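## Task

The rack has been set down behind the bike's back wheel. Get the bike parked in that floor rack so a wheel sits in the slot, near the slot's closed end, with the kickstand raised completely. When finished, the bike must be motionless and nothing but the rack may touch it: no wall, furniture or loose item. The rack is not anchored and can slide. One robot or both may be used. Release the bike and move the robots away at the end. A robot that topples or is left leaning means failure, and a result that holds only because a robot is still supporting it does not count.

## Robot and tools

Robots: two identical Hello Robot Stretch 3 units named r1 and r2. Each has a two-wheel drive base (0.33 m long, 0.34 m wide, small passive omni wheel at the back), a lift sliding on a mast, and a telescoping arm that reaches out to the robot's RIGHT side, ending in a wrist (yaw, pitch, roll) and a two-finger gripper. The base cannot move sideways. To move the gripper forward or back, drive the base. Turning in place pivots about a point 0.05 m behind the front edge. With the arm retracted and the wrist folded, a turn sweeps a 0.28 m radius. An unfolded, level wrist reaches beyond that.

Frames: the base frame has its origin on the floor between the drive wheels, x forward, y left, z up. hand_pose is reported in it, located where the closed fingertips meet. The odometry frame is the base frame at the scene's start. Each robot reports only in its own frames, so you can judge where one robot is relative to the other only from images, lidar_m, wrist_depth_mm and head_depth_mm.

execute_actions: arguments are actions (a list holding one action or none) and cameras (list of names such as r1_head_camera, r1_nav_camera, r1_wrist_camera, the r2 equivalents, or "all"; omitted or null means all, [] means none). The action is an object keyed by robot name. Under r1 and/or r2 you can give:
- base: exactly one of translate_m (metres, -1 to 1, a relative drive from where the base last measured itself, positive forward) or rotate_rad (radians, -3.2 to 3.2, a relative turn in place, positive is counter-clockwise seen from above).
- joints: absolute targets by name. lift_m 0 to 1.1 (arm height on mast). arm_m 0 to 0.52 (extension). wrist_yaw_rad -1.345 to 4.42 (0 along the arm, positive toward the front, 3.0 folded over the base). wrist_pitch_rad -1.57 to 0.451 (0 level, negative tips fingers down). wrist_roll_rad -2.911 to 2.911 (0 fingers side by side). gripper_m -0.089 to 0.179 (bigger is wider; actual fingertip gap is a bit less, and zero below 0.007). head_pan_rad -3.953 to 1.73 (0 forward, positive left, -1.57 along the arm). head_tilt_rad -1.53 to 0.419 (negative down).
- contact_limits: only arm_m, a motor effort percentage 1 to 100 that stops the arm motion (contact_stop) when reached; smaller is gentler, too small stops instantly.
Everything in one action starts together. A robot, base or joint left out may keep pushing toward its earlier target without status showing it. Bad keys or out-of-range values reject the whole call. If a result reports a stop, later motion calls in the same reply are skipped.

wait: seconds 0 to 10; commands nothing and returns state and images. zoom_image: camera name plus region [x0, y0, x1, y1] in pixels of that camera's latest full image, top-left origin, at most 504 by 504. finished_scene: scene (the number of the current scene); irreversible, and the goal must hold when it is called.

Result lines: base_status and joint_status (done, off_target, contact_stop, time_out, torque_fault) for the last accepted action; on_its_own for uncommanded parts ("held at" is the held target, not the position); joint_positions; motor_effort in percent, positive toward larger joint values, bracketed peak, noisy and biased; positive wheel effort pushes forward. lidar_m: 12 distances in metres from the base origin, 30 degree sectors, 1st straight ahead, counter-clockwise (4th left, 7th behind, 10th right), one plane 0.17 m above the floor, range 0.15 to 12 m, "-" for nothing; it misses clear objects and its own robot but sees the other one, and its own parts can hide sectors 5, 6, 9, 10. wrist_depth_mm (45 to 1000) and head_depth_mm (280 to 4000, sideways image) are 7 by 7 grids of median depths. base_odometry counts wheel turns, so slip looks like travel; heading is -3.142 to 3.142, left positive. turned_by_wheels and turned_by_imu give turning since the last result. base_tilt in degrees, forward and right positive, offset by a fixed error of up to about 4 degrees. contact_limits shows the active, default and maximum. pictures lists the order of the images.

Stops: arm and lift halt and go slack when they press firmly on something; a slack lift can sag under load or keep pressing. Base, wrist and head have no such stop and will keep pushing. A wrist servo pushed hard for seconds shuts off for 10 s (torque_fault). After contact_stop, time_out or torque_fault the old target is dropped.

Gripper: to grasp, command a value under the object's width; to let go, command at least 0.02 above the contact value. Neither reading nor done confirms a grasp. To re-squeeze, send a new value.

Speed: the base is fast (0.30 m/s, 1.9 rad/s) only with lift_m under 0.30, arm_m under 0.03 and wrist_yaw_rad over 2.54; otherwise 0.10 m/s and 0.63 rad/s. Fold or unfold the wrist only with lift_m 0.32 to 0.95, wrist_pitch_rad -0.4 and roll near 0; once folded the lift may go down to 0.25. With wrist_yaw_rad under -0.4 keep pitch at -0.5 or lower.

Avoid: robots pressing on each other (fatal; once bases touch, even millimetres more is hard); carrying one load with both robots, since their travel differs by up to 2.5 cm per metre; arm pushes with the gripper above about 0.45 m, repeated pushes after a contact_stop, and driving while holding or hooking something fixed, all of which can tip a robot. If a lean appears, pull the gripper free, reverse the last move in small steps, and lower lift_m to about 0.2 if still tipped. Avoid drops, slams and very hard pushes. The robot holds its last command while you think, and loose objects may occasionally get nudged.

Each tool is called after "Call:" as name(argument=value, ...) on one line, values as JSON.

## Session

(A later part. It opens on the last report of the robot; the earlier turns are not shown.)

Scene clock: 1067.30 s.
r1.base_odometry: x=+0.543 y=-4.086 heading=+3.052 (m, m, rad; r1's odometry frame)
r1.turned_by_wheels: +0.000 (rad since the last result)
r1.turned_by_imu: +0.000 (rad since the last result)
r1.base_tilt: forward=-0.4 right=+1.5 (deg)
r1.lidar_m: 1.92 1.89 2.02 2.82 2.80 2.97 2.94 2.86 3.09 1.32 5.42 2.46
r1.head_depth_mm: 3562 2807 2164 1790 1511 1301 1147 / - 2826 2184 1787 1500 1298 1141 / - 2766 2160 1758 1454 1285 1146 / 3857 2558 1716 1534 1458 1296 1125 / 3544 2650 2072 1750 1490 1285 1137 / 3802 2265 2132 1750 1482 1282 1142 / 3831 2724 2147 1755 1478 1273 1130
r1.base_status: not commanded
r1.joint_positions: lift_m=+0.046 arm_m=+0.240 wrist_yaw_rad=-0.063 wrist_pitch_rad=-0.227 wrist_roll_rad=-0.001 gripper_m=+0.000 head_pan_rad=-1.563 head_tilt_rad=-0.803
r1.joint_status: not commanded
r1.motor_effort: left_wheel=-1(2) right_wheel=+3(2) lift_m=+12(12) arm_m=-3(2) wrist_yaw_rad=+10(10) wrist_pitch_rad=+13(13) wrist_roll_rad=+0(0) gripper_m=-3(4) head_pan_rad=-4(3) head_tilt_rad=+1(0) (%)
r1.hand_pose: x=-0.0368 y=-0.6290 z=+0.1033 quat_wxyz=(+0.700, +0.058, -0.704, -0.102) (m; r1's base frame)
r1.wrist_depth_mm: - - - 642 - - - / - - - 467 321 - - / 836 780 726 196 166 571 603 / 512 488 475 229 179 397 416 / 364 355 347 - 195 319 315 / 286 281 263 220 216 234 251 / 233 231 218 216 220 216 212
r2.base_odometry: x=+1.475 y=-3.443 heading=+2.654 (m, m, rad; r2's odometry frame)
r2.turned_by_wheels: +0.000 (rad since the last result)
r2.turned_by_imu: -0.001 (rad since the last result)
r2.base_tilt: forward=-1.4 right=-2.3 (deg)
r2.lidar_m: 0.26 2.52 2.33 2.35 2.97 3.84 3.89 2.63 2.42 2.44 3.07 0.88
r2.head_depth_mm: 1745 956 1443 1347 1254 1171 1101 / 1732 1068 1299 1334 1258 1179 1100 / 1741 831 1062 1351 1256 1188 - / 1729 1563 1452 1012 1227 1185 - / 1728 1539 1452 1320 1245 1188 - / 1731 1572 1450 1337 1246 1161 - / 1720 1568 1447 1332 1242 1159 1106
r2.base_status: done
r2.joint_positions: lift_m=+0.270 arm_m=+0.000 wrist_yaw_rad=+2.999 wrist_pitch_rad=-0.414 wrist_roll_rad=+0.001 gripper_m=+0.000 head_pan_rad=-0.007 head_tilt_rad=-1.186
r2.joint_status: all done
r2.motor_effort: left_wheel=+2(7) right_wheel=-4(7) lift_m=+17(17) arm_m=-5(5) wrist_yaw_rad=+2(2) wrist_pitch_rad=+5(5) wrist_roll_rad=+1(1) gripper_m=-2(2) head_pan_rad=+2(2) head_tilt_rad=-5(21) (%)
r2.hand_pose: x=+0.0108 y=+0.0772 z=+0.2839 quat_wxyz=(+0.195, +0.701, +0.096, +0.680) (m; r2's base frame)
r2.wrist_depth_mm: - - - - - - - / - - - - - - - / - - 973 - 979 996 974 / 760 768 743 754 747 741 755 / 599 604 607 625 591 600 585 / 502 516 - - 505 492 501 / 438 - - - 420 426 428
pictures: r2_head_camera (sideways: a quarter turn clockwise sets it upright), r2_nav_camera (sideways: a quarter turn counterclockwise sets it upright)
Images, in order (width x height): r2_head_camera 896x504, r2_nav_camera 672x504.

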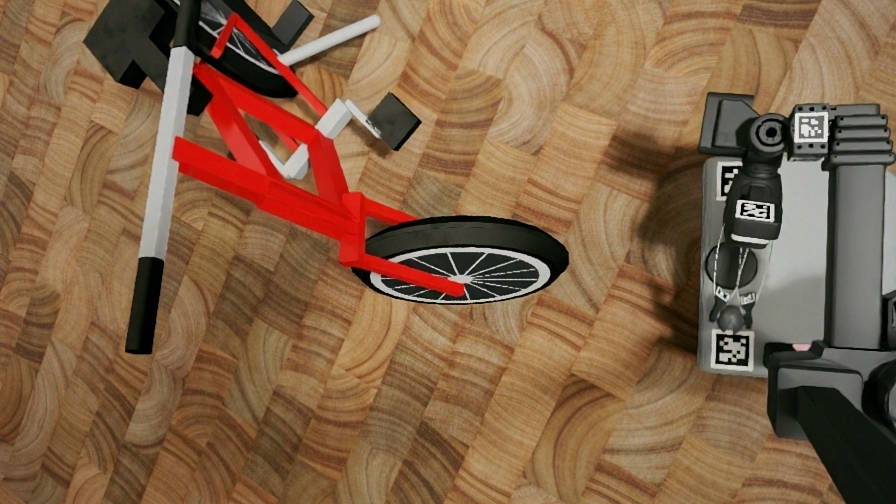

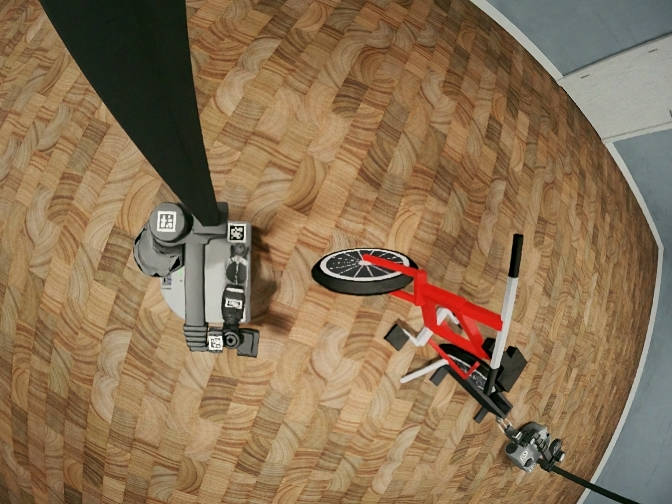

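Call:
execute_actions(actions=[{"r2": {"base": {"translate_m": 0.20}}}], cameras=["r2_head_camera"])

Scene clock: 1077.90 s.
r1.base_odometry: x=+0.543 y=-4.086 heading=+3.052 (m, m, rad; r1's odometry frame)
r1.turned_by_wheels: +0.000 (rad since the last result)
r1.turned_by_imu: +0.000 (rad since the last result)
r1.base_tilt: forward=-0.5 right=+1.5 (deg)
r1.lidar_m: 1.91 1.88 2.02 2.82 2.80 2.98 2.93 2.86 3.08 1.32 5.43 2.45
r1.head_depth_mm: 3578 2846 2172 1780 1507 1292 1149 / - 2800 2167 1776 1496 1301 1143 / - 2774 2156 1770 1453 1296 1139 / 3910 2578 1699 1544 1464 1289 1120 / 3702 2105 2072 1756 1488 1285 1135 / 3759 2627 2134 1728 1473 1279 1129 / 3776 2714 2127 1752 1475 1281 1130
r1.base_status: not commanded
r1.joint_positions: lift_m=+0.046 arm_m=+0.240 wrist_yaw_rad=-0.063 wrist_pitch_rad=-0.227 wrist_roll_rad=-0.001 gripper_m=+0.000 head_pan_rad=-1.563 head_tilt_rad=-0.803
r1.joint_status: not commanded
r1.motor_effort: left_wheel=-2(2) right_wheel=+3(3) lift_m=+12(12) arm_m=-2(3) wrist_yaw_rad=+9(11) wrist_pitch_rad=+13(13) wrist_roll_rad=+0(0) gripper_m=-4(4) head_pan_rad=-3(4) head_tilt_rad=+2(2) (%)
r1.hand_pose: x=-0.0368 y=-0.6290 z=+0.1033 quat_wxyz=(+0.700, +0.058, -0.704, -0.102) (m; r1's base frame)
r1.wrist_depth_mm: - - - 656 - - - / - - - 463 320 - - / 842 786 737 195 166 569 601 / 503 486 472 229 179 398 416 / 364 354 349 - 196 320 315 / 282 280 262 220 216 234 250 / 232 230 217 217 219 216 213
r2.base_odometry: x=+1.298 y=-3.350 heading=+2.654 (m, m, rad; r2's odometry frame)
r2.turned_by_wheels: +0.000 (rad since the last result)
r2.turned_by_imu: -0.001 (rad since the last result)
r2.base_tilt: forward=-1.4 right=-2.2 (deg)
r2.lidar_m: 3.69 2.43 2.25 2.28 2.87 4.01 4.06 2.72 2.50 2.52 3.15 0.70
r2.head_depth_mm: 1741 1592 1101 1334 1256 1175 1099 / 1739 1575 1023 1319 1253 1184 1098 / 1746 1583 1403 1008 1248 1194 - / 1733 1589 1423 1336 926 986 - / 1731 1571 1416 1342 1222 1187 - / 1724 1570 1446 1338 1249 1165 - / 1721 1573 1443 1335 1246 1158 1112
r2.base_status: done
r2.joint_positions: lift_m=+0.270 arm_m=+0.000 wrist_yaw_rad=+2.999 wrist_pitch_rad=-0.415 wrist_roll_rad=+0.001 gripper_m=+0.000 head_pan_rad=-0.007 head_tilt_rad=-1.186
r2.joint_status: not commanded
r2.motor_effort: left_wheel=+2(8) right_wheel=-2(7) lift_m=+17(17) arm_m=-5(6) wrist_yaw_rad=+2(2) wrist_pitch_rad=+5(5) wrist_roll_rad=+1(1) gripper_m=-3(2) head_pan_rad=+2(2) head_tilt_rad=-5(5) (%)
r2.hand_pose: x=+0.0108 y=+0.0772 z=+0.2839 quat_wxyz=(+0.195, +0.701, +0.096, +0.680) (m; r2's base frame)
r2.wrist_depth_mm: - - - - - - - / - - - - - - - / - - - 1000 984 - 969 / 757 749 745 762 736 734 738 / 614 604 595 620 591 591 600 / 501 515 - - 507 508 497 / 437 - - - 420 426 426
pictures: r2_head_camera (sideways: a quarter turn clockwise sets it upright)
Images, in order (width x height): r2_head_camera 896x504.

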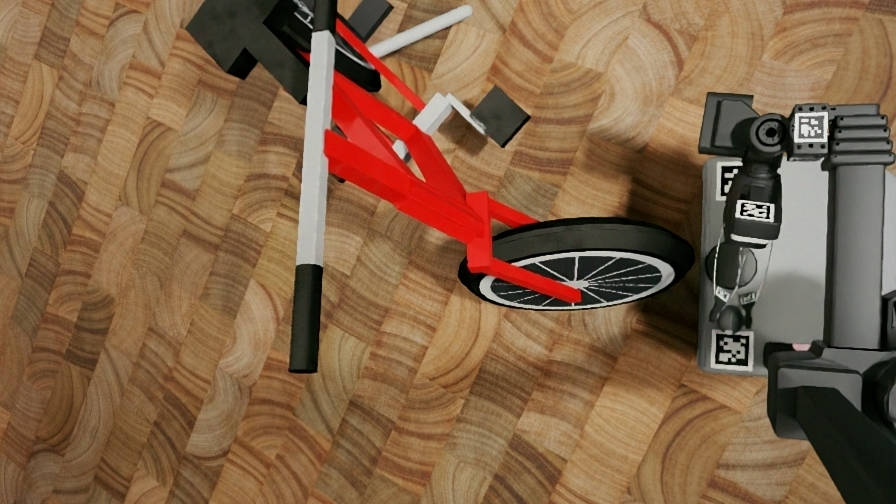

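Call:
execute_actions(actions=[{"r2": {"base": {"translate_m": 0.025}}, "r1": {"joints": {"arm_m": 0.18, "wrist_yaw_rad": 0.0}}}], cameras=[])

Call:
execute_actions(actions=[{"r1": {"base": {"rotate_rad": 0.13}}}], cameras=[])

Call:
execute_actions(actions=[{"r1": {"base": {"translate_m": -0.12}}}], cameras=["r1_head_camera", "r1_wrist_camera", "r2_head_camera"])

Scene clock: 1096.23 s.
r1.base_odometry: x=+0.543 y=-4.086 heading=+3.052 (m, m, rad; r1's odometry frame)
r1.turned_by_wheels: +0.000 (rad since the last result)
r1.turned_by_imu: +0.000 (rad since the last result)
r1.base_tilt: forward=-0.5 right=+1.4 (deg)
r1.lidar_m: 1.91 1.88 2.02 2.83 2.79 2.98 2.93 2.86 3.07 1.31 5.42 2.46
r1.head_depth_mm: 3625 2846 2177 1778 1509 1305 1147 / - 2770 2187 1791 1496 1312 1143 / - 2798 2079 1782 1455 1287 1157 / 3949 1872 1768 1533 1463 1300 1103 / 3735 2104 2087 1756 1471 1283 1133 / 3798 2637 2118 1763 1486 1277 1130 / 3743 2729 2117 1749 1481 1284 1135
r1.base_status: not commanded
r1.joint_positions: lift_m=+0.046 arm_m=+0.180 wrist_yaw_rad=-0.002 wrist_pitch_rad=-0.226 wrist_roll_rad=-0.001 gripper_m=+0.000 head_pan_rad=-1.563 head_tilt_rad=-0.803
r1.joint_status: all done
r1.motor_effort: left_wheel=+0(2) right_wheel=+0(2) lift_m=+12(12) arm_m=-4(4) wrist_yaw_rad=+1(10) wrist_pitch_rad=+12(13) wrist_roll_rad=+0(0) gripper_m=-2(3) head_pan_rad=-3(4) head_tilt_rad=+2(2) (%)
r1.hand_pose: x=-0.0221 y=-0.5696 z=+0.1035 quat_wxyz=(+0.703, +0.079, -0.702, -0.081) (m; r1's base frame)
r1.wrist_depth_mm: - - - - - - - / - - - 550 282 - - / 849 793 743 594 220 624 618 / 504 491 476 408 238 423 415 / 367 358 346 - 257 290 316 / 286 280 277 258 260 259 254 / 235 231 230 225 219 217 213
r2.base_odometry: x=+1.276 y=-3.338 heading=+2.654 (m, m, rad; r2's odometry frame)
r2.turned_by_wheels: +0.000 (rad since the last result)
r2.turned_by_imu: -0.001 (rad since the last result)
r2.base_tilt: forward=-1.4 right=-2.2 (deg)
r2.lidar_m: 3.66 2.43 2.25 2.27 2.85 4.04 4.09 2.71 2.51 2.53 3.17 0.69
r2.head_depth_mm: 1751 1586 861 1334 1251 1174 1103 / 1747 1585 1016 1161 1244 1184 1098 / 1740 1591 1442 978 1250 1194 - / 1740 1573 1435 1341 934 991 - / 1732 1578 1429 1345 1223 1191 - / 1728 1577 1436 1329 1243 1161 - / 1715 1564 1440 1338 1240 1161 1106
r2.base_status: done
r2.joint_positions: lift_m=+0.270 arm_m=+0.000 wrist_yaw_rad=+2.999 wrist_pitch_rad=-0.415 wrist_roll_rad=+0.001 gripper_m=+0.000 head_pan_rad=-0.007 head_tilt_rad=-1.186
r2.joint_status: not commanded
r2.motor_effort: left_wheel=+2(10) right_wheel=-2(13) lift_m=+17(17) arm_m=-5(5) wrist_yaw_rad=+2(1) wrist_pitch_rad=+5(5) wrist_roll_rad=+1(1) gripper_m=-2(2) head_pan_rad=+1(2) head_tilt_rad=-5(5) (%)
r2.hand_pose: x=+0.0108 y=+0.0772 z=+0.2839 quat_wxyz=(+0.195, +0.701, +0.096, +0.680) (m; r2's base frame)
r2.wrist_depth_mm: - - - - - - - / - - - - - - - / - - - - 984 968 997 / 748 739 736 742 759 730 746 / 594 599 583 623 602 601 598 / 493 513 - - 505 503 492 / 446 - - - 421 427 438
pictures: none
No camera images: the call's "cameras" was empty. Leave "cameras" out to get every camera's image.

Scene clock: 1097.37 s.
r1.base_odometry: x=+0.543 y=-4.086 heading=-3.101 (m, m, rad; r1's odometry frame)
r1.turned_by_wheels: +0.130 (rad since the last result)
r1.turned_by_imu: +0.128 (rad since the last result)
r1.base_tilt: forward=-0.4 right=+1.4 (deg)
r1.lidar_m: 1.89 1.89 2.14 2.78 2.78 3.18 2.87 2.86 3.27 0.98 4.06 2.23
r1.head_depth_mm: - 2816 2192 1764 1499 1307 1153 / - 2806 2123 1768 1486 1301 1143 / 3685 1951 1757 1540 1401 1265 1163 / 3880 2150 2099 1748 1489 1305 1097 / 3847 2763 2143 1749 1484 1285 1136 / 3754 2708 2139 1742 1478 1284 1131 / 3818 2709 2122 1737 1479 1281 1127
r1.base_status: done
r1.joint_positions: lift_m=+0.046 arm_m=+0.180 wrist_yaw_rad=-0.002 wrist_pitch_rad=-0.226 wrist_roll_rad=-0.001 gripper_m=+0.000 head_pan_rad=-1.563 head_tilt_rad=-0.803
r1.joint_status: not commanded
r1.motor_effort: left_wheel=-2(7) right_wheel=+2(5) lift_m=+12(12) arm_m=-3(4) wrist_yaw_rad=+0(1) wrist_pitch_rad=+12(12) wrist_roll_rad=+0(0) gripper_m=-3(3) head_pan_rad=-4(3) head_tilt_rad=+1(2) (%)
r1.hand_pose: x=-0.0220 y=-0.5696 z=+0.1035 quat_wxyz=(+0.703, +0.079, -0.702, -0.081) (m; r1's base frame)
r1.wrist_depth_mm: - - - - 606 - - / - - - - 452 259 - / 822 775 748 701 392 205 202 / 512 496 479 462 398 221 223 / 368 357 351 - 286 238 268 / 285 280 277 256 256 251 246 / 235 230 229 226 220 217 212
r2.base_odometry: x=+1.276 y=-3.338 heading=+2.654 (m, m, rad; r2's odometry frame)
r2.turned_by_wheels: +0.000 (rad since the last result)
r2.turned_by_imu: +0.000 (rad since the last result)
r2.base_tilt: forward=-1.4 right=-2.3 (deg)
r2.lidar_m: 3.63 2.43 2.25 2.27 2.85 4.04 4.10 2.71 2.51 2.54 3.18 0.69
r2.head_depth_mm: 1739 1584 864 1337 1259 1177 1101 / 1748 1585 919 1161 1244 1187 1091 / 1742 1581 1422 935 1245 1189 - / 1750 1571 1438 1346 932 964 - / 1736 1571 1439 1344 1215 1189 - / 1739 1566 1439 1340 1250 1162 - / 1712 1566 1440 1338 1240 1157 1109
r2.base_status: not commanded
r2.joint_positions: lift_m=+0.270 arm_m=+0.000 wrist_yaw_rad=+2.999 wrist_pitch_rad=-0.415 wrist_roll_rad=+0.001 gripper_m=+0.000 head_pan_rad=-0.007 head_tilt_rad=-1.186
r2.joint_status: not commanded
r2.motor_effort: left_wheel=+2(2) right_wheel=-2(1) lift_m=+17(17) arm_m=-6(5) wrist_yaw_rad=+2(1) wrist_pitch_rad=+5(5) wrist_roll_rad=+1(1) gripper_m=-3(3) head_pan_rad=+2(2) head_tilt_rad=-5(5) (%)
r2.hand_pose: x=+0.0108 y=+0.0772 z=+0.2839 quat_wxyz=(+0.195, +0.701, +0.096, +0.680) (m; r2's base frame)
r2.wrist_depth_mm: - - - - - - - / - - - - - - - / - - 991 997 - 989 982 / 763 755 763 739 752 748 752 / 600 605 610 618 596 591 592 / 500 527 - - 502 493 496 / 447 - - - 419 428 425
pictures: none
No camera images: the call's "cameras" was empty. Leave "cameras" out to get every camera's image.

Scene clock: 1099.67 s.
r1.base_odometry: x=+0.663 y=-4.081 heading=-3.101 (m, m, rad; r1's odometry frame)
r1.turned_by_wheels: +0.000 (rad since the last result)
r1.turned_by_imu: -0.001 (rad since the last result)
r1.base_tilt: forward=-0.5 right=+1.4 (deg)
r1.lidar_m: 2.00 2.00 2.28 2.75 2.74 3.12 2.75 2.75 3.14 1.31 4.30 2.37
r1.head_depth_mm: - 2863 2179 1778 1510 1301 1149 / - 2814 2158 1776 1506 1294 1142 / - 2677 2047 1774 1498 1288 1164 / 3723 2032 2017 1661 1450 1272 1098 / 3852 2251 2103 1749 1488 1289 1136 / 3828 2712 2133 1745 1474 1282 1130 / 3773 2723 2118 1734 1482 1280 1136
r1.base_status: done
r1.joint_positions: lift_m=+0.046 arm_m=+0.180 wrist_yaw_rad=-0.002 wrist_pitch_rad=-0.226 wrist_roll_rad=-0.001 gripper_m=+0.000 head_pan_rad=-1.563 head_tilt_rad=-0.803
r1.joint_status: not commanded
r1.motor_effort: left_wheel=-3(8) right_wheel=+2(2) lift_m=+12(12) arm_m=-4(3) wrist_yaw_rad=+1(2) wrist_pitch_rad=+12(12) wrist_roll_rad=+0(0) gripper_m=-3(2) head_pan_rad=-3(3) head_tilt_rad=+0(1) (%)
r1.hand_pose: x=-0.0220 y=-0.5696 z=+0.1035 quat_wxyz=(+0.703, +0.079, -0.702, -0.081) (m; r1's base frame)
r1.wrist_depth_mm: - - - - - - - / - - - 515 - - - / 840 786 740 209 205 634 609 / 511 491 473 224 224 427 418 / 368 357 332 - 269 319 314 / 287 282 269 258 253 249 254 / 234 231 228 224 219 217 212
r2.base_odometry: x=+1.276 y=-3.338 heading=+2.654 (m, m, rad; r2's odometry frame)
r2.turned_by_wheels: +0.000 (rad since the last result)
r2.turned_by_imu: +0.000 (rad since the last result)
r2.base_tilt: forward=-1.5 right=-2.3 (deg)
r2.lidar_m: 3.64 2.43 2.24 2.27 2.86 4.04 4.09 2.71 2.51 2.54 3.19 0.69
r2.head_depth_mm: 1757 1585 865 1335 1258 1171 1098 / 1739 1583 921 1161 1243 1180 1094 / 1745 1585 1420 936 1251 1194 - / 1735 1574 1437 1347 931 964 - / 1740 1574 1432 1337 1220 1188 - / 1720 1570 1447 1338 1241 1163 - / 1719 1569 1436 1337 1242 1158 1113
r2.base_status: not commanded
r2.joint_positions: lift_m=+0.270 arm_m=+0.000 wrist_yaw_rad=+2.999 wrist_pitch_rad=-0.415 wrist_roll_rad=+0.001 gripper_m=+0.000 head_pan_rad=-0.007 head_tilt_rad=-1.186
r2.joint_status: not commanded
r2.motor_effort: left_wheel=+2(2) right_wheel=-2(2) lift_m=+17(17) arm_m=-6(6) wrist_yaw_rad=+2(2) wrist_pitch_rad=+5(5) wrist_roll_rad=+1(1) gripper_m=-2(2) head_pan_rad=+2(2) head_tilt_rad=-5(5) (%)
r2.hand_pose: x=+0.0108 y=+0.0772 z=+0.2839 quat_wxyz=(+0.195, +0.701, +0.096, +0.680) (m; r2's base frame)
r2.wrist_depth_mm: - - - - - - - / - - - - - - - / - - - 978 994 989 997 / 762 751 755 754 753 740 744 / 586 607 598 618 591 587 602 / 507 511 - - 517 495 501 / 440 - - - 416 430 422
pictures: r1_head_camera (sideways: a quarter turn clockwise sets it upright), r1_wrist_camera, r2_head_camera (sideways: a quarter turn clockwise sets it upright)
Images, in order (width x height): r1_head_camera 896x504, r1_wrist_camera 644x364, r2_head_camera 896x504.

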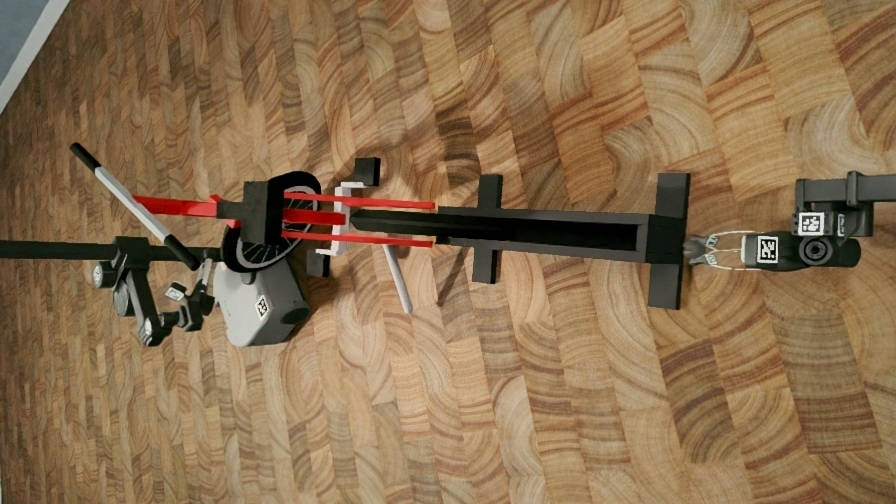

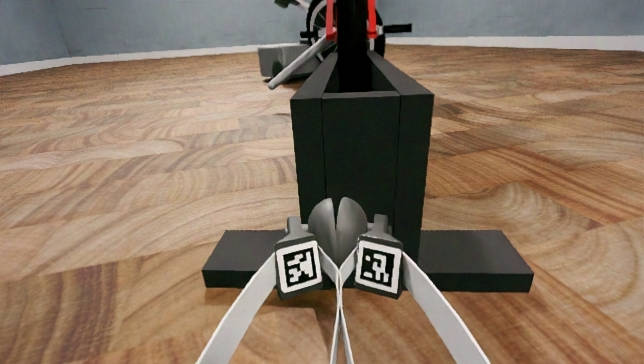

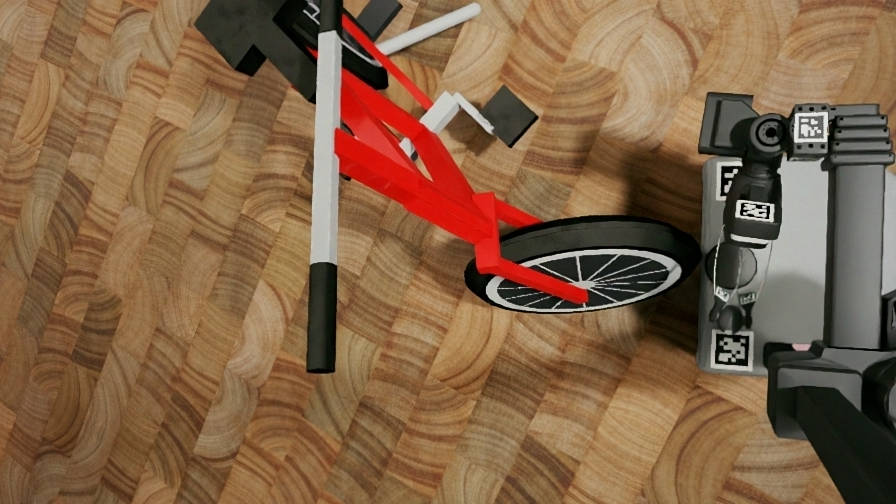

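Call:
execute_actions(actions=[{"r1": {"base": {"translate_m": -0.015}}}], cameras=[])

Call:
execute_actions(actions=[{"r1": {"joints": {"arm_m": 0.36}, "contact_limits": {"arm_m": 35}}}], cameras=["r1_head_camera", "r1_wrist_camera", "r2_head_camera"])

Scene clock: 1117.10 s.
r1.base_odometry: x=+0.677 y=-4.080 heading=-3.101 (m, m, rad; r1's odometry frame)
r1.turned_by_wheels: +0.000 (rad since the last result)
r1.turned_by_imu: -0.001 (rad since the last result)
r1.base_tilt: forward=-0.4 right=+1.4 (deg)
r1.lidar_m: 2.02 2.01 2.29 2.74 2.74 3.10 2.74 2.73 3.12 1.31 4.34 2.39
r1.head_depth_mm: - 2870 2197 1777 1492 1299 1149 / - 2767 2181 1769 1501 1294 1146 / - 2695 2020 1768 1494 1293 1164 / 3725 2133 2017 1540 1431 1266 1100 / 3868 2241 2072 1749 1495 1280 1139 / 3768 2717 2148 1761 1486 1283 1130 / 3794 2758 2117 1741 1486 1281 1126
r1.base_status: done
r1.joint_positions: lift_m=+0.046 arm_m=+0.180 wrist_yaw_rad=-0.002 wrist_pitch_rad=-0.226 wrist_roll_rad=-0.001 gripper_m=+0.000 head_pan_rad=-1.563 head_tilt_rad=-0.803
r1.joint_status: not commanded
r1.motor_effort: left_wheel=-2(8) right_wheel=+2(3) lift_m=+12(11) arm_m=-3(3) wrist_yaw_rad=+1(2) wrist_pitch_rad=+13(12) wrist_roll_rad=+0(0) gripper_m=-3(3) head_pan_rad=-3(3) head_tilt_rad=+1(1) (%)
r1.hand_pose: x=-0.0220 y=-0.5696 z=+0.1035 quat_wxyz=(+0.703, +0.079, -0.702, -0.081) (m; r1's base frame)
r1.wrist_depth_mm: - - - 903 - - - / - - - 430 - - - / 846 769 723 206 552 632 602 / 509 489 471 221 389 428 414 / 368 358 319 - 294 320 316 / 287 281 266 259 251 251 253 / 235 231 229 225 218 217 212
r2.base_odometry: x=+1.276 y=-3.338 heading=+2.654 (m, m, rad; r2's odometry frame)
r2.turned_by_wheels: +0.000 (rad since the last result)
r2.turned_by_imu: -0.001 (rad since the last result)
r2.base_tilt: forward=-1.5 right=-2.3 (deg)
r2.lidar_m: 3.66 2.43 2.24 2.27 2.85 4.04 4.09 2.72 2.51 2.54 3.18 0.69
r2.head_depth_mm: 1747 1584 864 1334 1254 1171 1100 / 1755 1583 919 1154 1243 1182 1103 / 1736 1577 1426 937 1251 1191 - / 1738 1575 1436 1343 932 967 - / 1731 1567 1430 1339 1224 1190 - / 1712 1563 1447 1341 1248 1163 - / 1713 1576 1450 1344 1239 1165 1110
r2.base_status: not commanded
r2.joint_positions: lift_m=+0.270 arm_m=+0.000 wrist_yaw_rad=+2.999 wrist_pitch_rad=-0.415 wrist_roll_rad=+0.001 gripper_m=+0.000 head_pan_rad=-0.007 head_tilt_rad=-1.186
r2.joint_status: not commanded
r2.motor_effort: left_wheel=+2(2) right_wheel=-2(2) lift_m=+17(17) arm_m=-6(5) wrist_yaw_rad=+2(2) wrist_pitch_rad=+5(5) wrist_roll_rad=+1(1) gripper_m=-2(3) head_pan_rad=+1(2) head_tilt_rad=-5(5) (%)
r2.hand_pose: x=+0.0108 y=+0.0772 z=+0.2839 quat_wxyz=(+0.195, +0.701, +0.096, +0.680) (m; r2's base frame)
r2.wrist_depth_mm: - - - - - - - / - - - - - - - / - - 985 999 - - - / 760 762 764 768 731 749 749 / 610 614 602 627 599 601 588 / 509 521 - - 511 490 500 / 441 - - - 425 428 422
pictures: none
No camera images: the call's "cameras" was empty. Leave "cameras" out to get every camera's image.

Scene clock: 1119.67 s.
r1.base_odometry: x=+0.677 y=-4.080 heading=-3.101 (m, m, rad; r1's odometry frame)
r1.turned_by_wheels: +0.000 (rad since the last result)
r1.turned_by_imu: +0.000 (rad since the last result)
r1.base_tilt: forward=-0.4 right=+1.4 (deg)
r1.lidar_m: 2.02 2.01 2.28 2.74 2.74 3.12 2.73 2.73 3.13 1.31 4.32 2.39
r1.head_depth_mm: - 2821 2196 1788 1510 1296 1149 / - 2795 2175 1765 1499 1305 1147 / - 2682 2020 1773 1496 1326 1142 / 3645 2088 1954 1548 1439 1266 1141 / 3866 2234 2075 1754 1479 1296 1137 / 3794 2746 2122 1742 1486 1287 1136 / 3806 2721 2108 1742 1469 1275 1129
r1.base_status: not commanded
r1.joint_positions: lift_m=+0.046 arm_m=+0.359 wrist_yaw_rad=+0.004 wrist_pitch_rad=-0.229 wrist_roll_rad=-0.001 gripper_m=+0.000 head_pan_rad=-1.563 head_tilt_rad=-0.803
r1.joint_status: all done
r1.motor_effort: left_wheel=-3(6) right_wheel=+1(6) lift_m=+12(12) arm_m=+11(16) wrist_yaw_rad=-4(8) wrist_pitch_rad=+14(17) wrist_roll_rad=+0(0) gripper_m=-2(2) head_pan_rad=-4(3) head_tilt_rad=+1(2) (%)
r1.contact_limits: arm_m 35 (drawing in: default 22, maximum 37; extending or still: default 31, maximum 50)
r1.hand_pose: x=-0.0205 y=-0.7480 z=+0.1027 quat_wxyz=(+0.703, +0.083, -0.702, -0.080) (m; r1's base frame)
r1.wrist_depth_mm: - - - 342 - - - / - - - 352 - - - / 816 770 659 162 162 625 601 / 497 484 440 173 174 428 411 / 364 355 344 - 312 320 312 / 284 278 248 210 224 240 253 / 232 231 225 219 214 208 211
r2.base_odometry: x=+1.276 y=-3.338 heading=+2.654 (m, m, rad; r2's odometry frame)
r2.turned_by_wheels: +0.000 (rad since the last result)
r2.turned_by_imu: +0.000 (rad since the last result)
r2.base_tilt: forward=-1.4 right=-2.2 (deg)
r2.lidar_m: 3.67 2.43 2.25 2.27 2.86 4.04 4.09 2.72 2.50 2.53 3.19 0.69
r2.head_depth_mm: 1759 1595 893 1335 1253 1169 1101 / 1744 1586 995 1163 1238 1186 1101 / 1737 1588 1420 934 1253 1191 - / 1734 1586 1421 1342 931 962 - / 1747 1575 1435 1338 1221 1186 - / 1728 1578 1445 1334 1248 1158 - / 1721 1560 1435 1333 1245 1164 1109
r2.base_status: not commanded
r2.joint_positions: lift_m=+0.270 arm_m=+0.000 wrist_yaw_rad=+2.999 wrist_pitch_rad=-0.415 wrist_roll_rad=+0.001 gripper_m=+0.000 head_pan_rad=-0.007 head_tilt_rad=-1.186
r2.joint_status: not commanded
r2.motor_effort: left_wheel=+3(2) right_wheel=-1(2) lift_m=+17(17) arm_m=-6(5) wrist_yaw_rad=+2(1) wrist_pitch_rad=+5(5) wrist_roll_rad=+1(1) gripper_m=-3(2) head_pan_rad=+3(2) head_tilt_rad=-5(5) (%)
r2.hand_pose: x=+0.0108 y=+0.0772 z=+0.2839 quat_wxyz=(+0.195, +0.701, +0.096, +0.680) (m; r2's base frame)
r2.wrist_depth_mm: - - - - - - - / - - - - - - - / - - 980 - - - 976 / 753 735 742 737 756 745 746 / 597 600 597 634 589 612 595 / 496 518 - - 502 499 502 / 443 - - - 422 432 427
pictures: r1_head_camera (sideways: a quarter turn clockwise sets it upright), r1_wrist_camera, r2_head_camera (sideways: a quarter turn clockwise sets it upright)
Images, in order (width x height): r1_head_camera 896x504, r1_wrist_camera 644x364, r2_head_camera 896x504.

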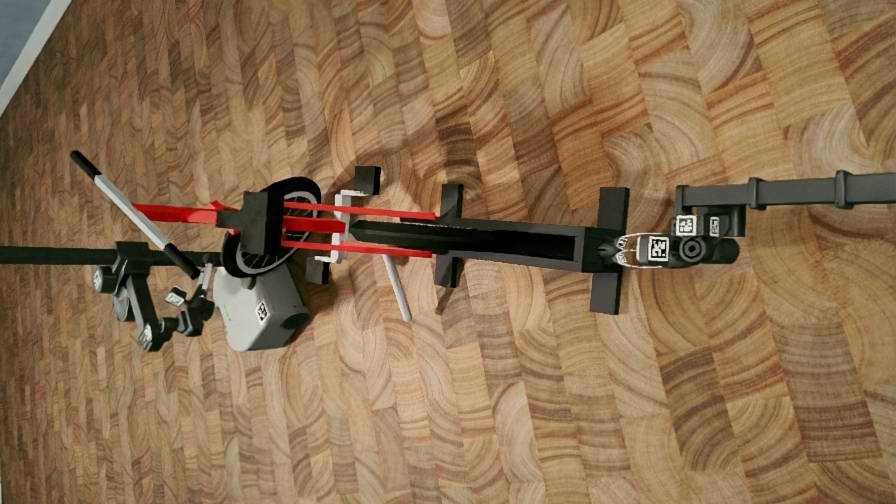

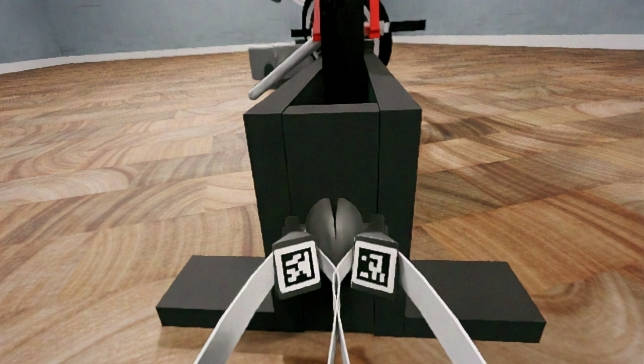

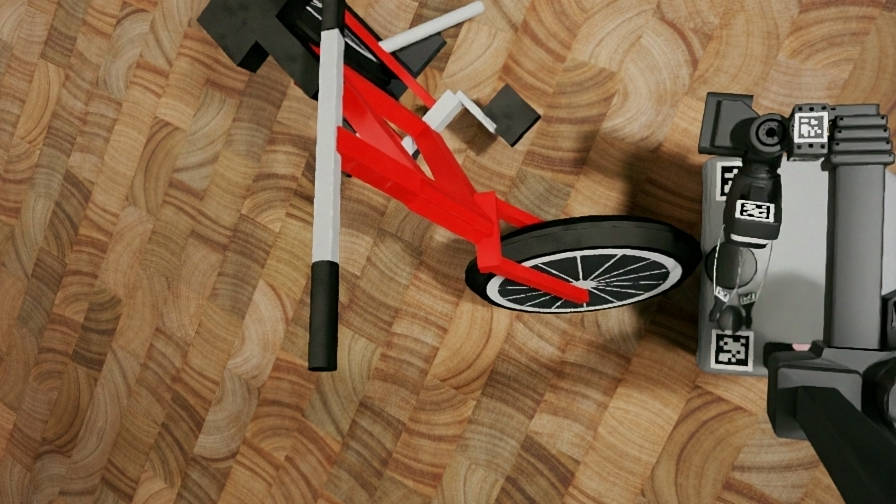

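Call:
execute_actions(actions=[{"r1": {"joints": {"arm_m": 0.515}, "contact_limits": {"arm_m": 24}}}], cameras=["r1_head_camera", "r1_wrist_camera", "r2_head_camera"])

Scene clock: 1126.83 s.
r1.base_odometry: x=+0.677 y=-4.080 heading=-3.101 (m, m, rad; r1's odometry frame)
r1.turned_by_wheels: +0.000 (rad since the last result)
r1.turned_by_imu: +0.000 (rad since the last result)
r1.base_tilt: forward=-0.5 right=+1.5 (deg)
r1.lidar_m: 2.02 2.02 2.28 2.74 2.74 3.12 2.73 2.73 3.12 1.31 4.34 2.38
r1.head_depth_mm: - 2840 2191 1805 1514 1306 1146 / - 2801 2166 1778 1504 1312 1141 / - 2688 2030 1764 1509 1292 1146 / 3661 2032 1954 1617 1474 1289 1138 / 3926 2228 2075 1756 1492 1296 1134 / 3835 2720 2139 1749 1476 1279 1131 / 3773 2712 2115 1749 1475 1285 1127
r1.base_status: not commanded
r1.joint_positions: lift_m=+0.046 arm_m=+0.514 wrist_yaw_rad=+0.004 wrist_pitch_rad=-0.229 wrist_roll_rad=-0.001 gripper_m=+0.000 head_pan_rad=-1.563 head_tilt_rad=-0.803
r1.joint_status: all done
r1.motor_effort: left_wheel=-3(2) right_wheel=+1(1) lift_m=+12(12) arm_m=+11(12) wrist_yaw_rad=-4(2) wrist_pitch_rad=+14(14) wrist_roll_rad=+0(0) gripper_m=-3(2) head_pan_rad=-3(3) head_tilt_rad=+2(1) (%)
r1.contact_limits: arm_m 24 (drawing in: default 22, maximum 37; extending or still: default 31, maximum 50)
r1.hand_pose: x=-0.0205 y=-0.9031 z=+0.1029 quat_wxyz=(+0.703, +0.082, -0.702, -0.080) (m; r1's base frame)
r1.wrist_depth_mm: - - - 192 - - - / - - - 205 - - - / 822 766 651 163 162 628 592 / 496 485 439 174 173 422 409 / 361 354 344 - 308 319 314 / 285 278 246 211 229 240 251 / 233 230 226 219 212 207 210
r2.base_odometry: x=+1.276 y=-3.338 heading=+2.654 (m, m, rad; r2's odometry frame)
r2.turned_by_wheels: +0.000 (rad since the last result)
r2.turned_by_imu: -0.001 (rad since the last result)
r2.base_tilt: forward=-1.5 right=-2.3 (deg)
r2.lidar_m: 3.65 2.43 2.25 2.27 2.85 4.05 4.09 2.71 2.51 2.54 3.17 0.69
r2.head_depth_mm: 1753 1588 895 1334 1255 1168 1103 / 1736 1586 884 1218 1241 1178 1094 / 1741 1583 1416 973 1251 1192 - / 1727 1579 1416 1341 936 961 - / 1726 1576 1421 1339 1224 1191 - / 1738 1572 1442 1338 1242 1162 - / 1731 1562 1444 1333 1242 1165 1112
r2.base_status: not commanded
r2.joint_positions: lift_m=+0.270 arm_m=+0.000 wrist_yaw_rad=+2.999 wrist_pitch_rad=-0.415 wrist_roll_rad=+0.001 gripper_m=+0.000 head_pan_rad=-0.007 head_tilt_rad=-1.186
r2.joint_status: not commanded
r2.motor_effort: left_wheel=+2(3) right_wheel=-1(1) lift_m=+17(17) arm_m=-6(6) wrist_yaw_rad=+2(2) wrist_pitch_rad=+5(5) wrist_roll_rad=+1(1) gripper_m=-2(2) head_pan_rad=+2(2) head_tilt_rad=-5(5) (%)
r2.hand_pose: x=+0.0108 y=+0.0772 z=+0.2839 quat_wxyz=(+0.195, +0.701, +0.096, +0.680) (m; r2's base frame)
r2.wrist_depth_mm: - - - - - - - / - - - - - - - / - - 992 - 1000 995 960 / 757 759 750 736 752 748 753 / 605 599 596 616 593 591 591 / 499 521 - - 514 510 498 / 450 - - - 421 424 428
pictures: r1_head_camera (sideways: a quarter turn clockwise sets it upright), r1_wrist_camera, r2_head_camera (sideways: a quarter turn clockwise sets it upright)
Images, in order (width x height): r1_head_camera 896x504, r1_wrist_camera 644x364, r2_head_camera 896x504.

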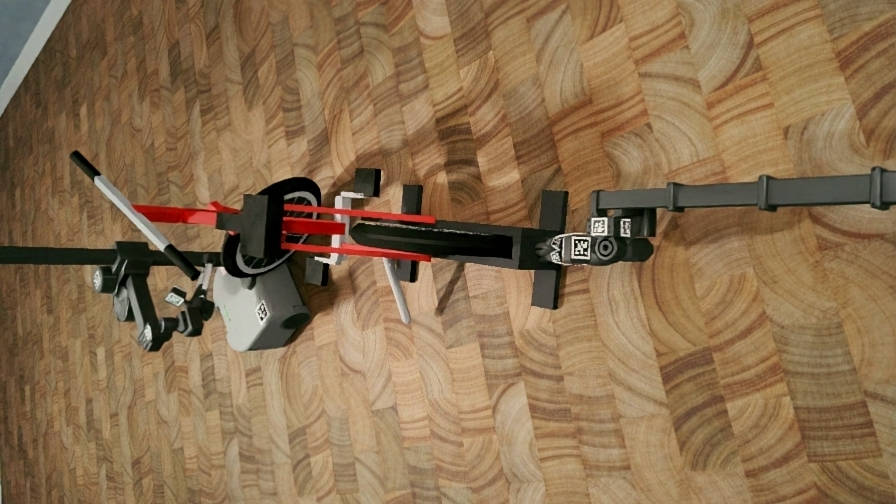

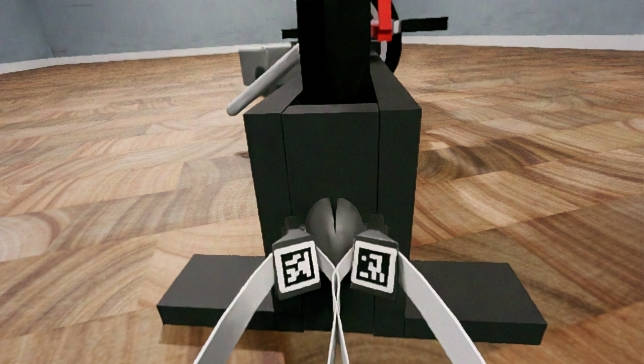

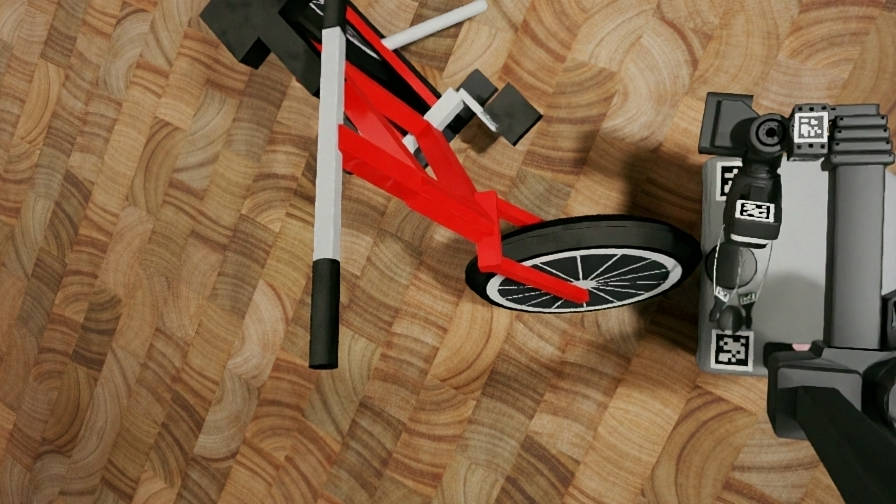

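Call:
execute_actions(actions=[{"r2": {"base": {"translate_m": -0.55}}}], cameras=[])

Call:
execute_actions(actions=[{"r2": {"base": {"rotate_rad": 2.42}, "joints": {"head_pan_rad": -2.4, "head_tilt_rad": -0.7}}}], cameras=["r2_nav_camera", "r2_head_camera"])

Scene clock: 1154.13 s.
r1.base_odometry: x=+0.677 y=-4.080 heading=-3.101 (m, m, rad; r1's odometry frame)
r1.turned_by_wheels: +0.000 (rad since the last result)
r1.turned_by_imu: -0.001 (rad since the last result)
r1.base_tilt: forward=-0.4 right=+1.5 (deg)
r1.lidar_m: 2.01 2.01 2.29 2.75 2.74 3.11 2.73 2.73 3.12 1.31 4.35 2.39
r1.head_depth_mm: - 2829 2195 1775 1501 1293 1142 / - 2814 2168 1777 1500 1294 1145 / - 2700 2038 1758 1497 1293 1136 / 3878 2543 1970 1635 1479 1292 1142 / 3830 2523 2161 1743 1484 1286 1138 / 3415 2441 2123 1746 1485 1280 1135 / 3794 2732 2123 1732 1479 1277 1136
r1.base_status: not commanded
r1.joint_positions: lift_m=+0.046 arm_m=+0.514 wrist_yaw_rad=+0.004 wrist_pitch_rad=-0.227 wrist_roll_rad=-0.001 gripper_m=+0.000 head_pan_rad=-1.563 head_tilt_rad=-0.803
r1.joint_status: not commanded
r1.motor_effort: left_wheel=-2(2) right_wheel=+1(1) lift_m=+12(12) arm_m=+8(11) wrist_yaw_rad=-2(3) wrist_pitch_rad=+13(14) wrist_roll_rad=+0(0) gripper_m=-1(4) head_pan_rad=-3(3) head_tilt_rad=+1(2) (%)
r1.hand_pose: x=-0.0205 y=-0.9035 z=+0.1033 quat_wxyz=(+0.703, +0.082, -0.702, -0.079) (m; r1's base frame)
r1.wrist_depth_mm: - - - 193 - - - / - - - 205 - - - / 837 769 659 163 161 635 599 / 510 492 441 174 174 431 410 / 369 352 346 - 315 322 313 / 287 279 248 211 228 241 252 / 233 230 226 218 212 206 210
r2.base_odometry: x=+1.762 y=-3.595 heading=+2.654 (m, m, rad; r2's odometry frame)
r2.turned_by_wheels: +0.000 (rad since the last result)
r2.turned_by_imu: +0.000 (rad since the last result)
r2.base_tilt: forward=-1.4 right=-2.4 (deg)
r2.lidar_m: 0.59 2.67 2.45 2.49 3.13 3.54 3.57 2.49 2.29 2.31 2.92 1.17
r2.head_depth_mm: 1301 1545 1453 1352 1253 1177 1103 / 1206 1392 1449 1344 1256 1186 1100 / 1403 1530 1459 1341 1254 1191 - / 1739 1299 1176 1341 1253 1190 - / 1728 1575 1433 1340 1251 1183 - / 1731 1576 1454 1338 1243 1163 - / 1721 1571 1439 1327 1246 1159 1114
r2.base_status: done
r2.joint_positions: lift_m=+0.270 arm_m=+0.000 wrist_yaw_rad=+2.999 wrist_pitch_rad=-0.415 wrist_roll_rad=+0.001 gripper_m=+0.000 head_pan_rad=-0.007 head_tilt_rad=-1.186
r2.joint_status: not commanded
r2.motor_effort: left_wheel=+1(5) right_wheel=-2(8) lift_m=+17(17) arm_m=-6(6) wrist_yaw_rad=+1(2) wrist_pitch_rad=+5(5) wrist_roll_rad=+1(1) gripper_m=-1(3) head_pan_rad=+3(1) head_tilt_rad=-4(5) (%)
r2.hand_pose: x=+0.0108 y=+0.0772 z=+0.2839 quat_wxyz=(+0.195, +0.701, +0.096, +0.680) (m; r2's base frame)
r2.wrist_depth_mm: - - - - - - - / - - - - - - - / - - 996 996 - - 976 / 752 781 745 767 755 747 754 / 595 597 610 616 584 597 596 / 500 517 - - 503 499 493 / 440 - - - 417 420 422
pictures: none
No camera images: the call's "cameras" was empty. Leave "cameras" out to get every camera's image.

Scene clock: 1156.90 s.
r1.base_odometry: x=+0.677 y=-4.080 heading=-3.101 (m, m, rad; r1's odometry frame)
r1.turned_by_wheels: +0.000 (rad since the last result)
r1.turned_by_imu: +0.000 (rad since the last result)
r1.base_tilt: forward=-0.4 right=+1.5 (deg)
r1.lidar_m: 2.02 2.01 2.28 2.74 2.74 3.14 2.74 2.73 3.12 1.31 4.34 2.39
r1.head_depth_mm: - 2817 2185 1777 1504 1310 1149 / - 2807 2187 1775 1512 1295 1143 / - 2704 2035 1757 1508 1294 1139 / 3910 2525 1964 1629 1477 1294 1143 / 3832 2546 2149 1777 1494 1292 1136 / 3835 2354 2127 1753 1483 1278 1135 / 3582 2686 2123 1733 1474 1278 1127
r1.base_status: not commanded
r1.joint_positions: lift_m=+0.046 arm_m=+0.514 wrist_yaw_rad=+0.004 wrist_pitch_rad=-0.227 wrist_roll_rad=-0.001 gripper_m=+0.000 head_pan_rad=-1.563 head_tilt_rad=-0.803
r1.joint_status: not commanded
r1.motor_effort: left_wheel=-2(2) right_wheel=+1(1) lift_m=+12(12) arm_m=+8(8) wrist_yaw_rad=-4(3) wrist_pitch_rad=+13(12) wrist_roll_rad=+0(0) gripper_m=-2(2) head_pan_rad=-4(3) head_tilt_rad=+2(1) (%)
r1.hand_pose: x=-0.0205 y=-0.9035 z=+0.1033 quat_wxyz=(+0.703, +0.082, -0.702, -0.079) (m; r1's base frame)
r1.wrist_depth_mm: - - - 192 - - - / - - - 204 - - - / 818 780 652 164 162 623 601 / 502 487 446 174 174 418 410 / 367 353 342 - 313 318 313 / 286 279 247 210 225 242 252 / 233 229 225 218 212 208 211
r2.base_odometry: x=+1.762 y=-3.595 heading=-1.209 (m, m, rad; r2's odometry frame)
r2.turned_by_wheels: +2.420 (rad since the last result)
r2.turned_by_imu: +2.422 (rad since the last result)
r2.base_tilt: forward=-1.4 right=-2.2 (deg)
r2.lidar_m: 3.53 3.54 2.77 2.30 2.29 2.57 2.44 0.59 0.77 2.47 2.46 2.75
r2.head_depth_mm: - 3549 2516 1655 1596 1346 1170 / - 3493 2496 1495 1517 1350 1166 / - 3491 2477 1277 1503 1344 1155 / - 3437 2459 1932 1207 1253 1161 / - 3417 2439 1903 1566 1334 1157 / 3449 3338 2433 1902 1567 1323 1152 / 3038 3133 2435 1909 1556 1323 1148
r2.base_status: done
r2.joint_positions: lift_m=+0.270 arm_m=+0.000 wrist_yaw_rad=+2.999 wrist_pitch_rad=-0.415 wrist_roll_rad=+0.001 gripper_m=+0.000 head_pan_rad=-2.393 head_tilt_rad=-0.704
r2.joint_status: all done
r2.motor_effort: left_wheel=-1(6) right_wheel=+3(10) lift_m=+17(17) arm_m=-6(6) wrist_yaw_rad=+2(2) wrist_pitch_rad=+5(5) wrist_roll_rad=+1(1) gripper_m=-3(2) head_pan_rad=-2(25) head_tilt_rad=+1(20) (%)
r2.hand_pose: x=+0.0108 y=+0.0772 z=+0.2839 quat_wxyz=(+0.195, +0.701, +0.096, +0.680) (m; r2's base frame)
r2.wrist_depth_mm: - - - - - - - / - - - - - - - / - - - - 992 988 973 / 747 748 751 783 734 761 722 / 612 598 600 646 602 597 593 / 498 522 - - 510 500 498 / 443 - - - 426 427 426
pictures: r2_head_camera (sideways: a quarter turn clockwise sets it upright), r2_nav_camera (sideways: a quarter turn counterclockwise sets it upright)
Images, in order (width x height): r2_head_camera 896x504, r2_nav_camera 672x504.

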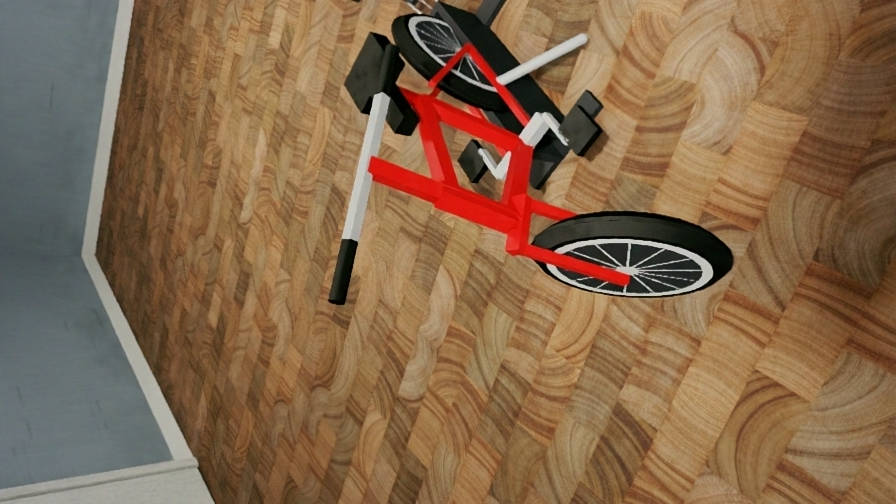

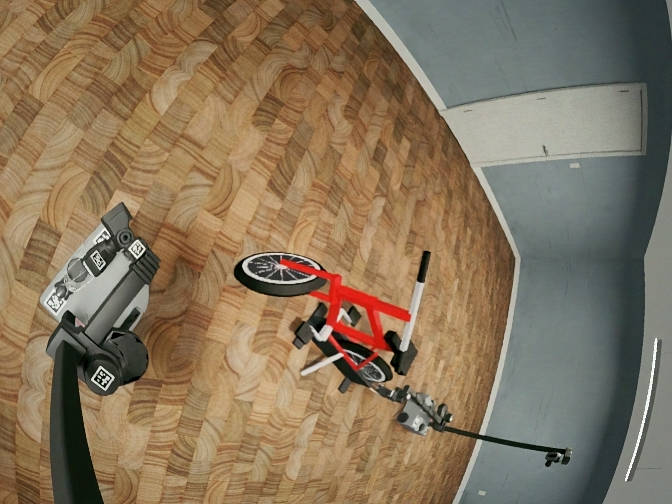

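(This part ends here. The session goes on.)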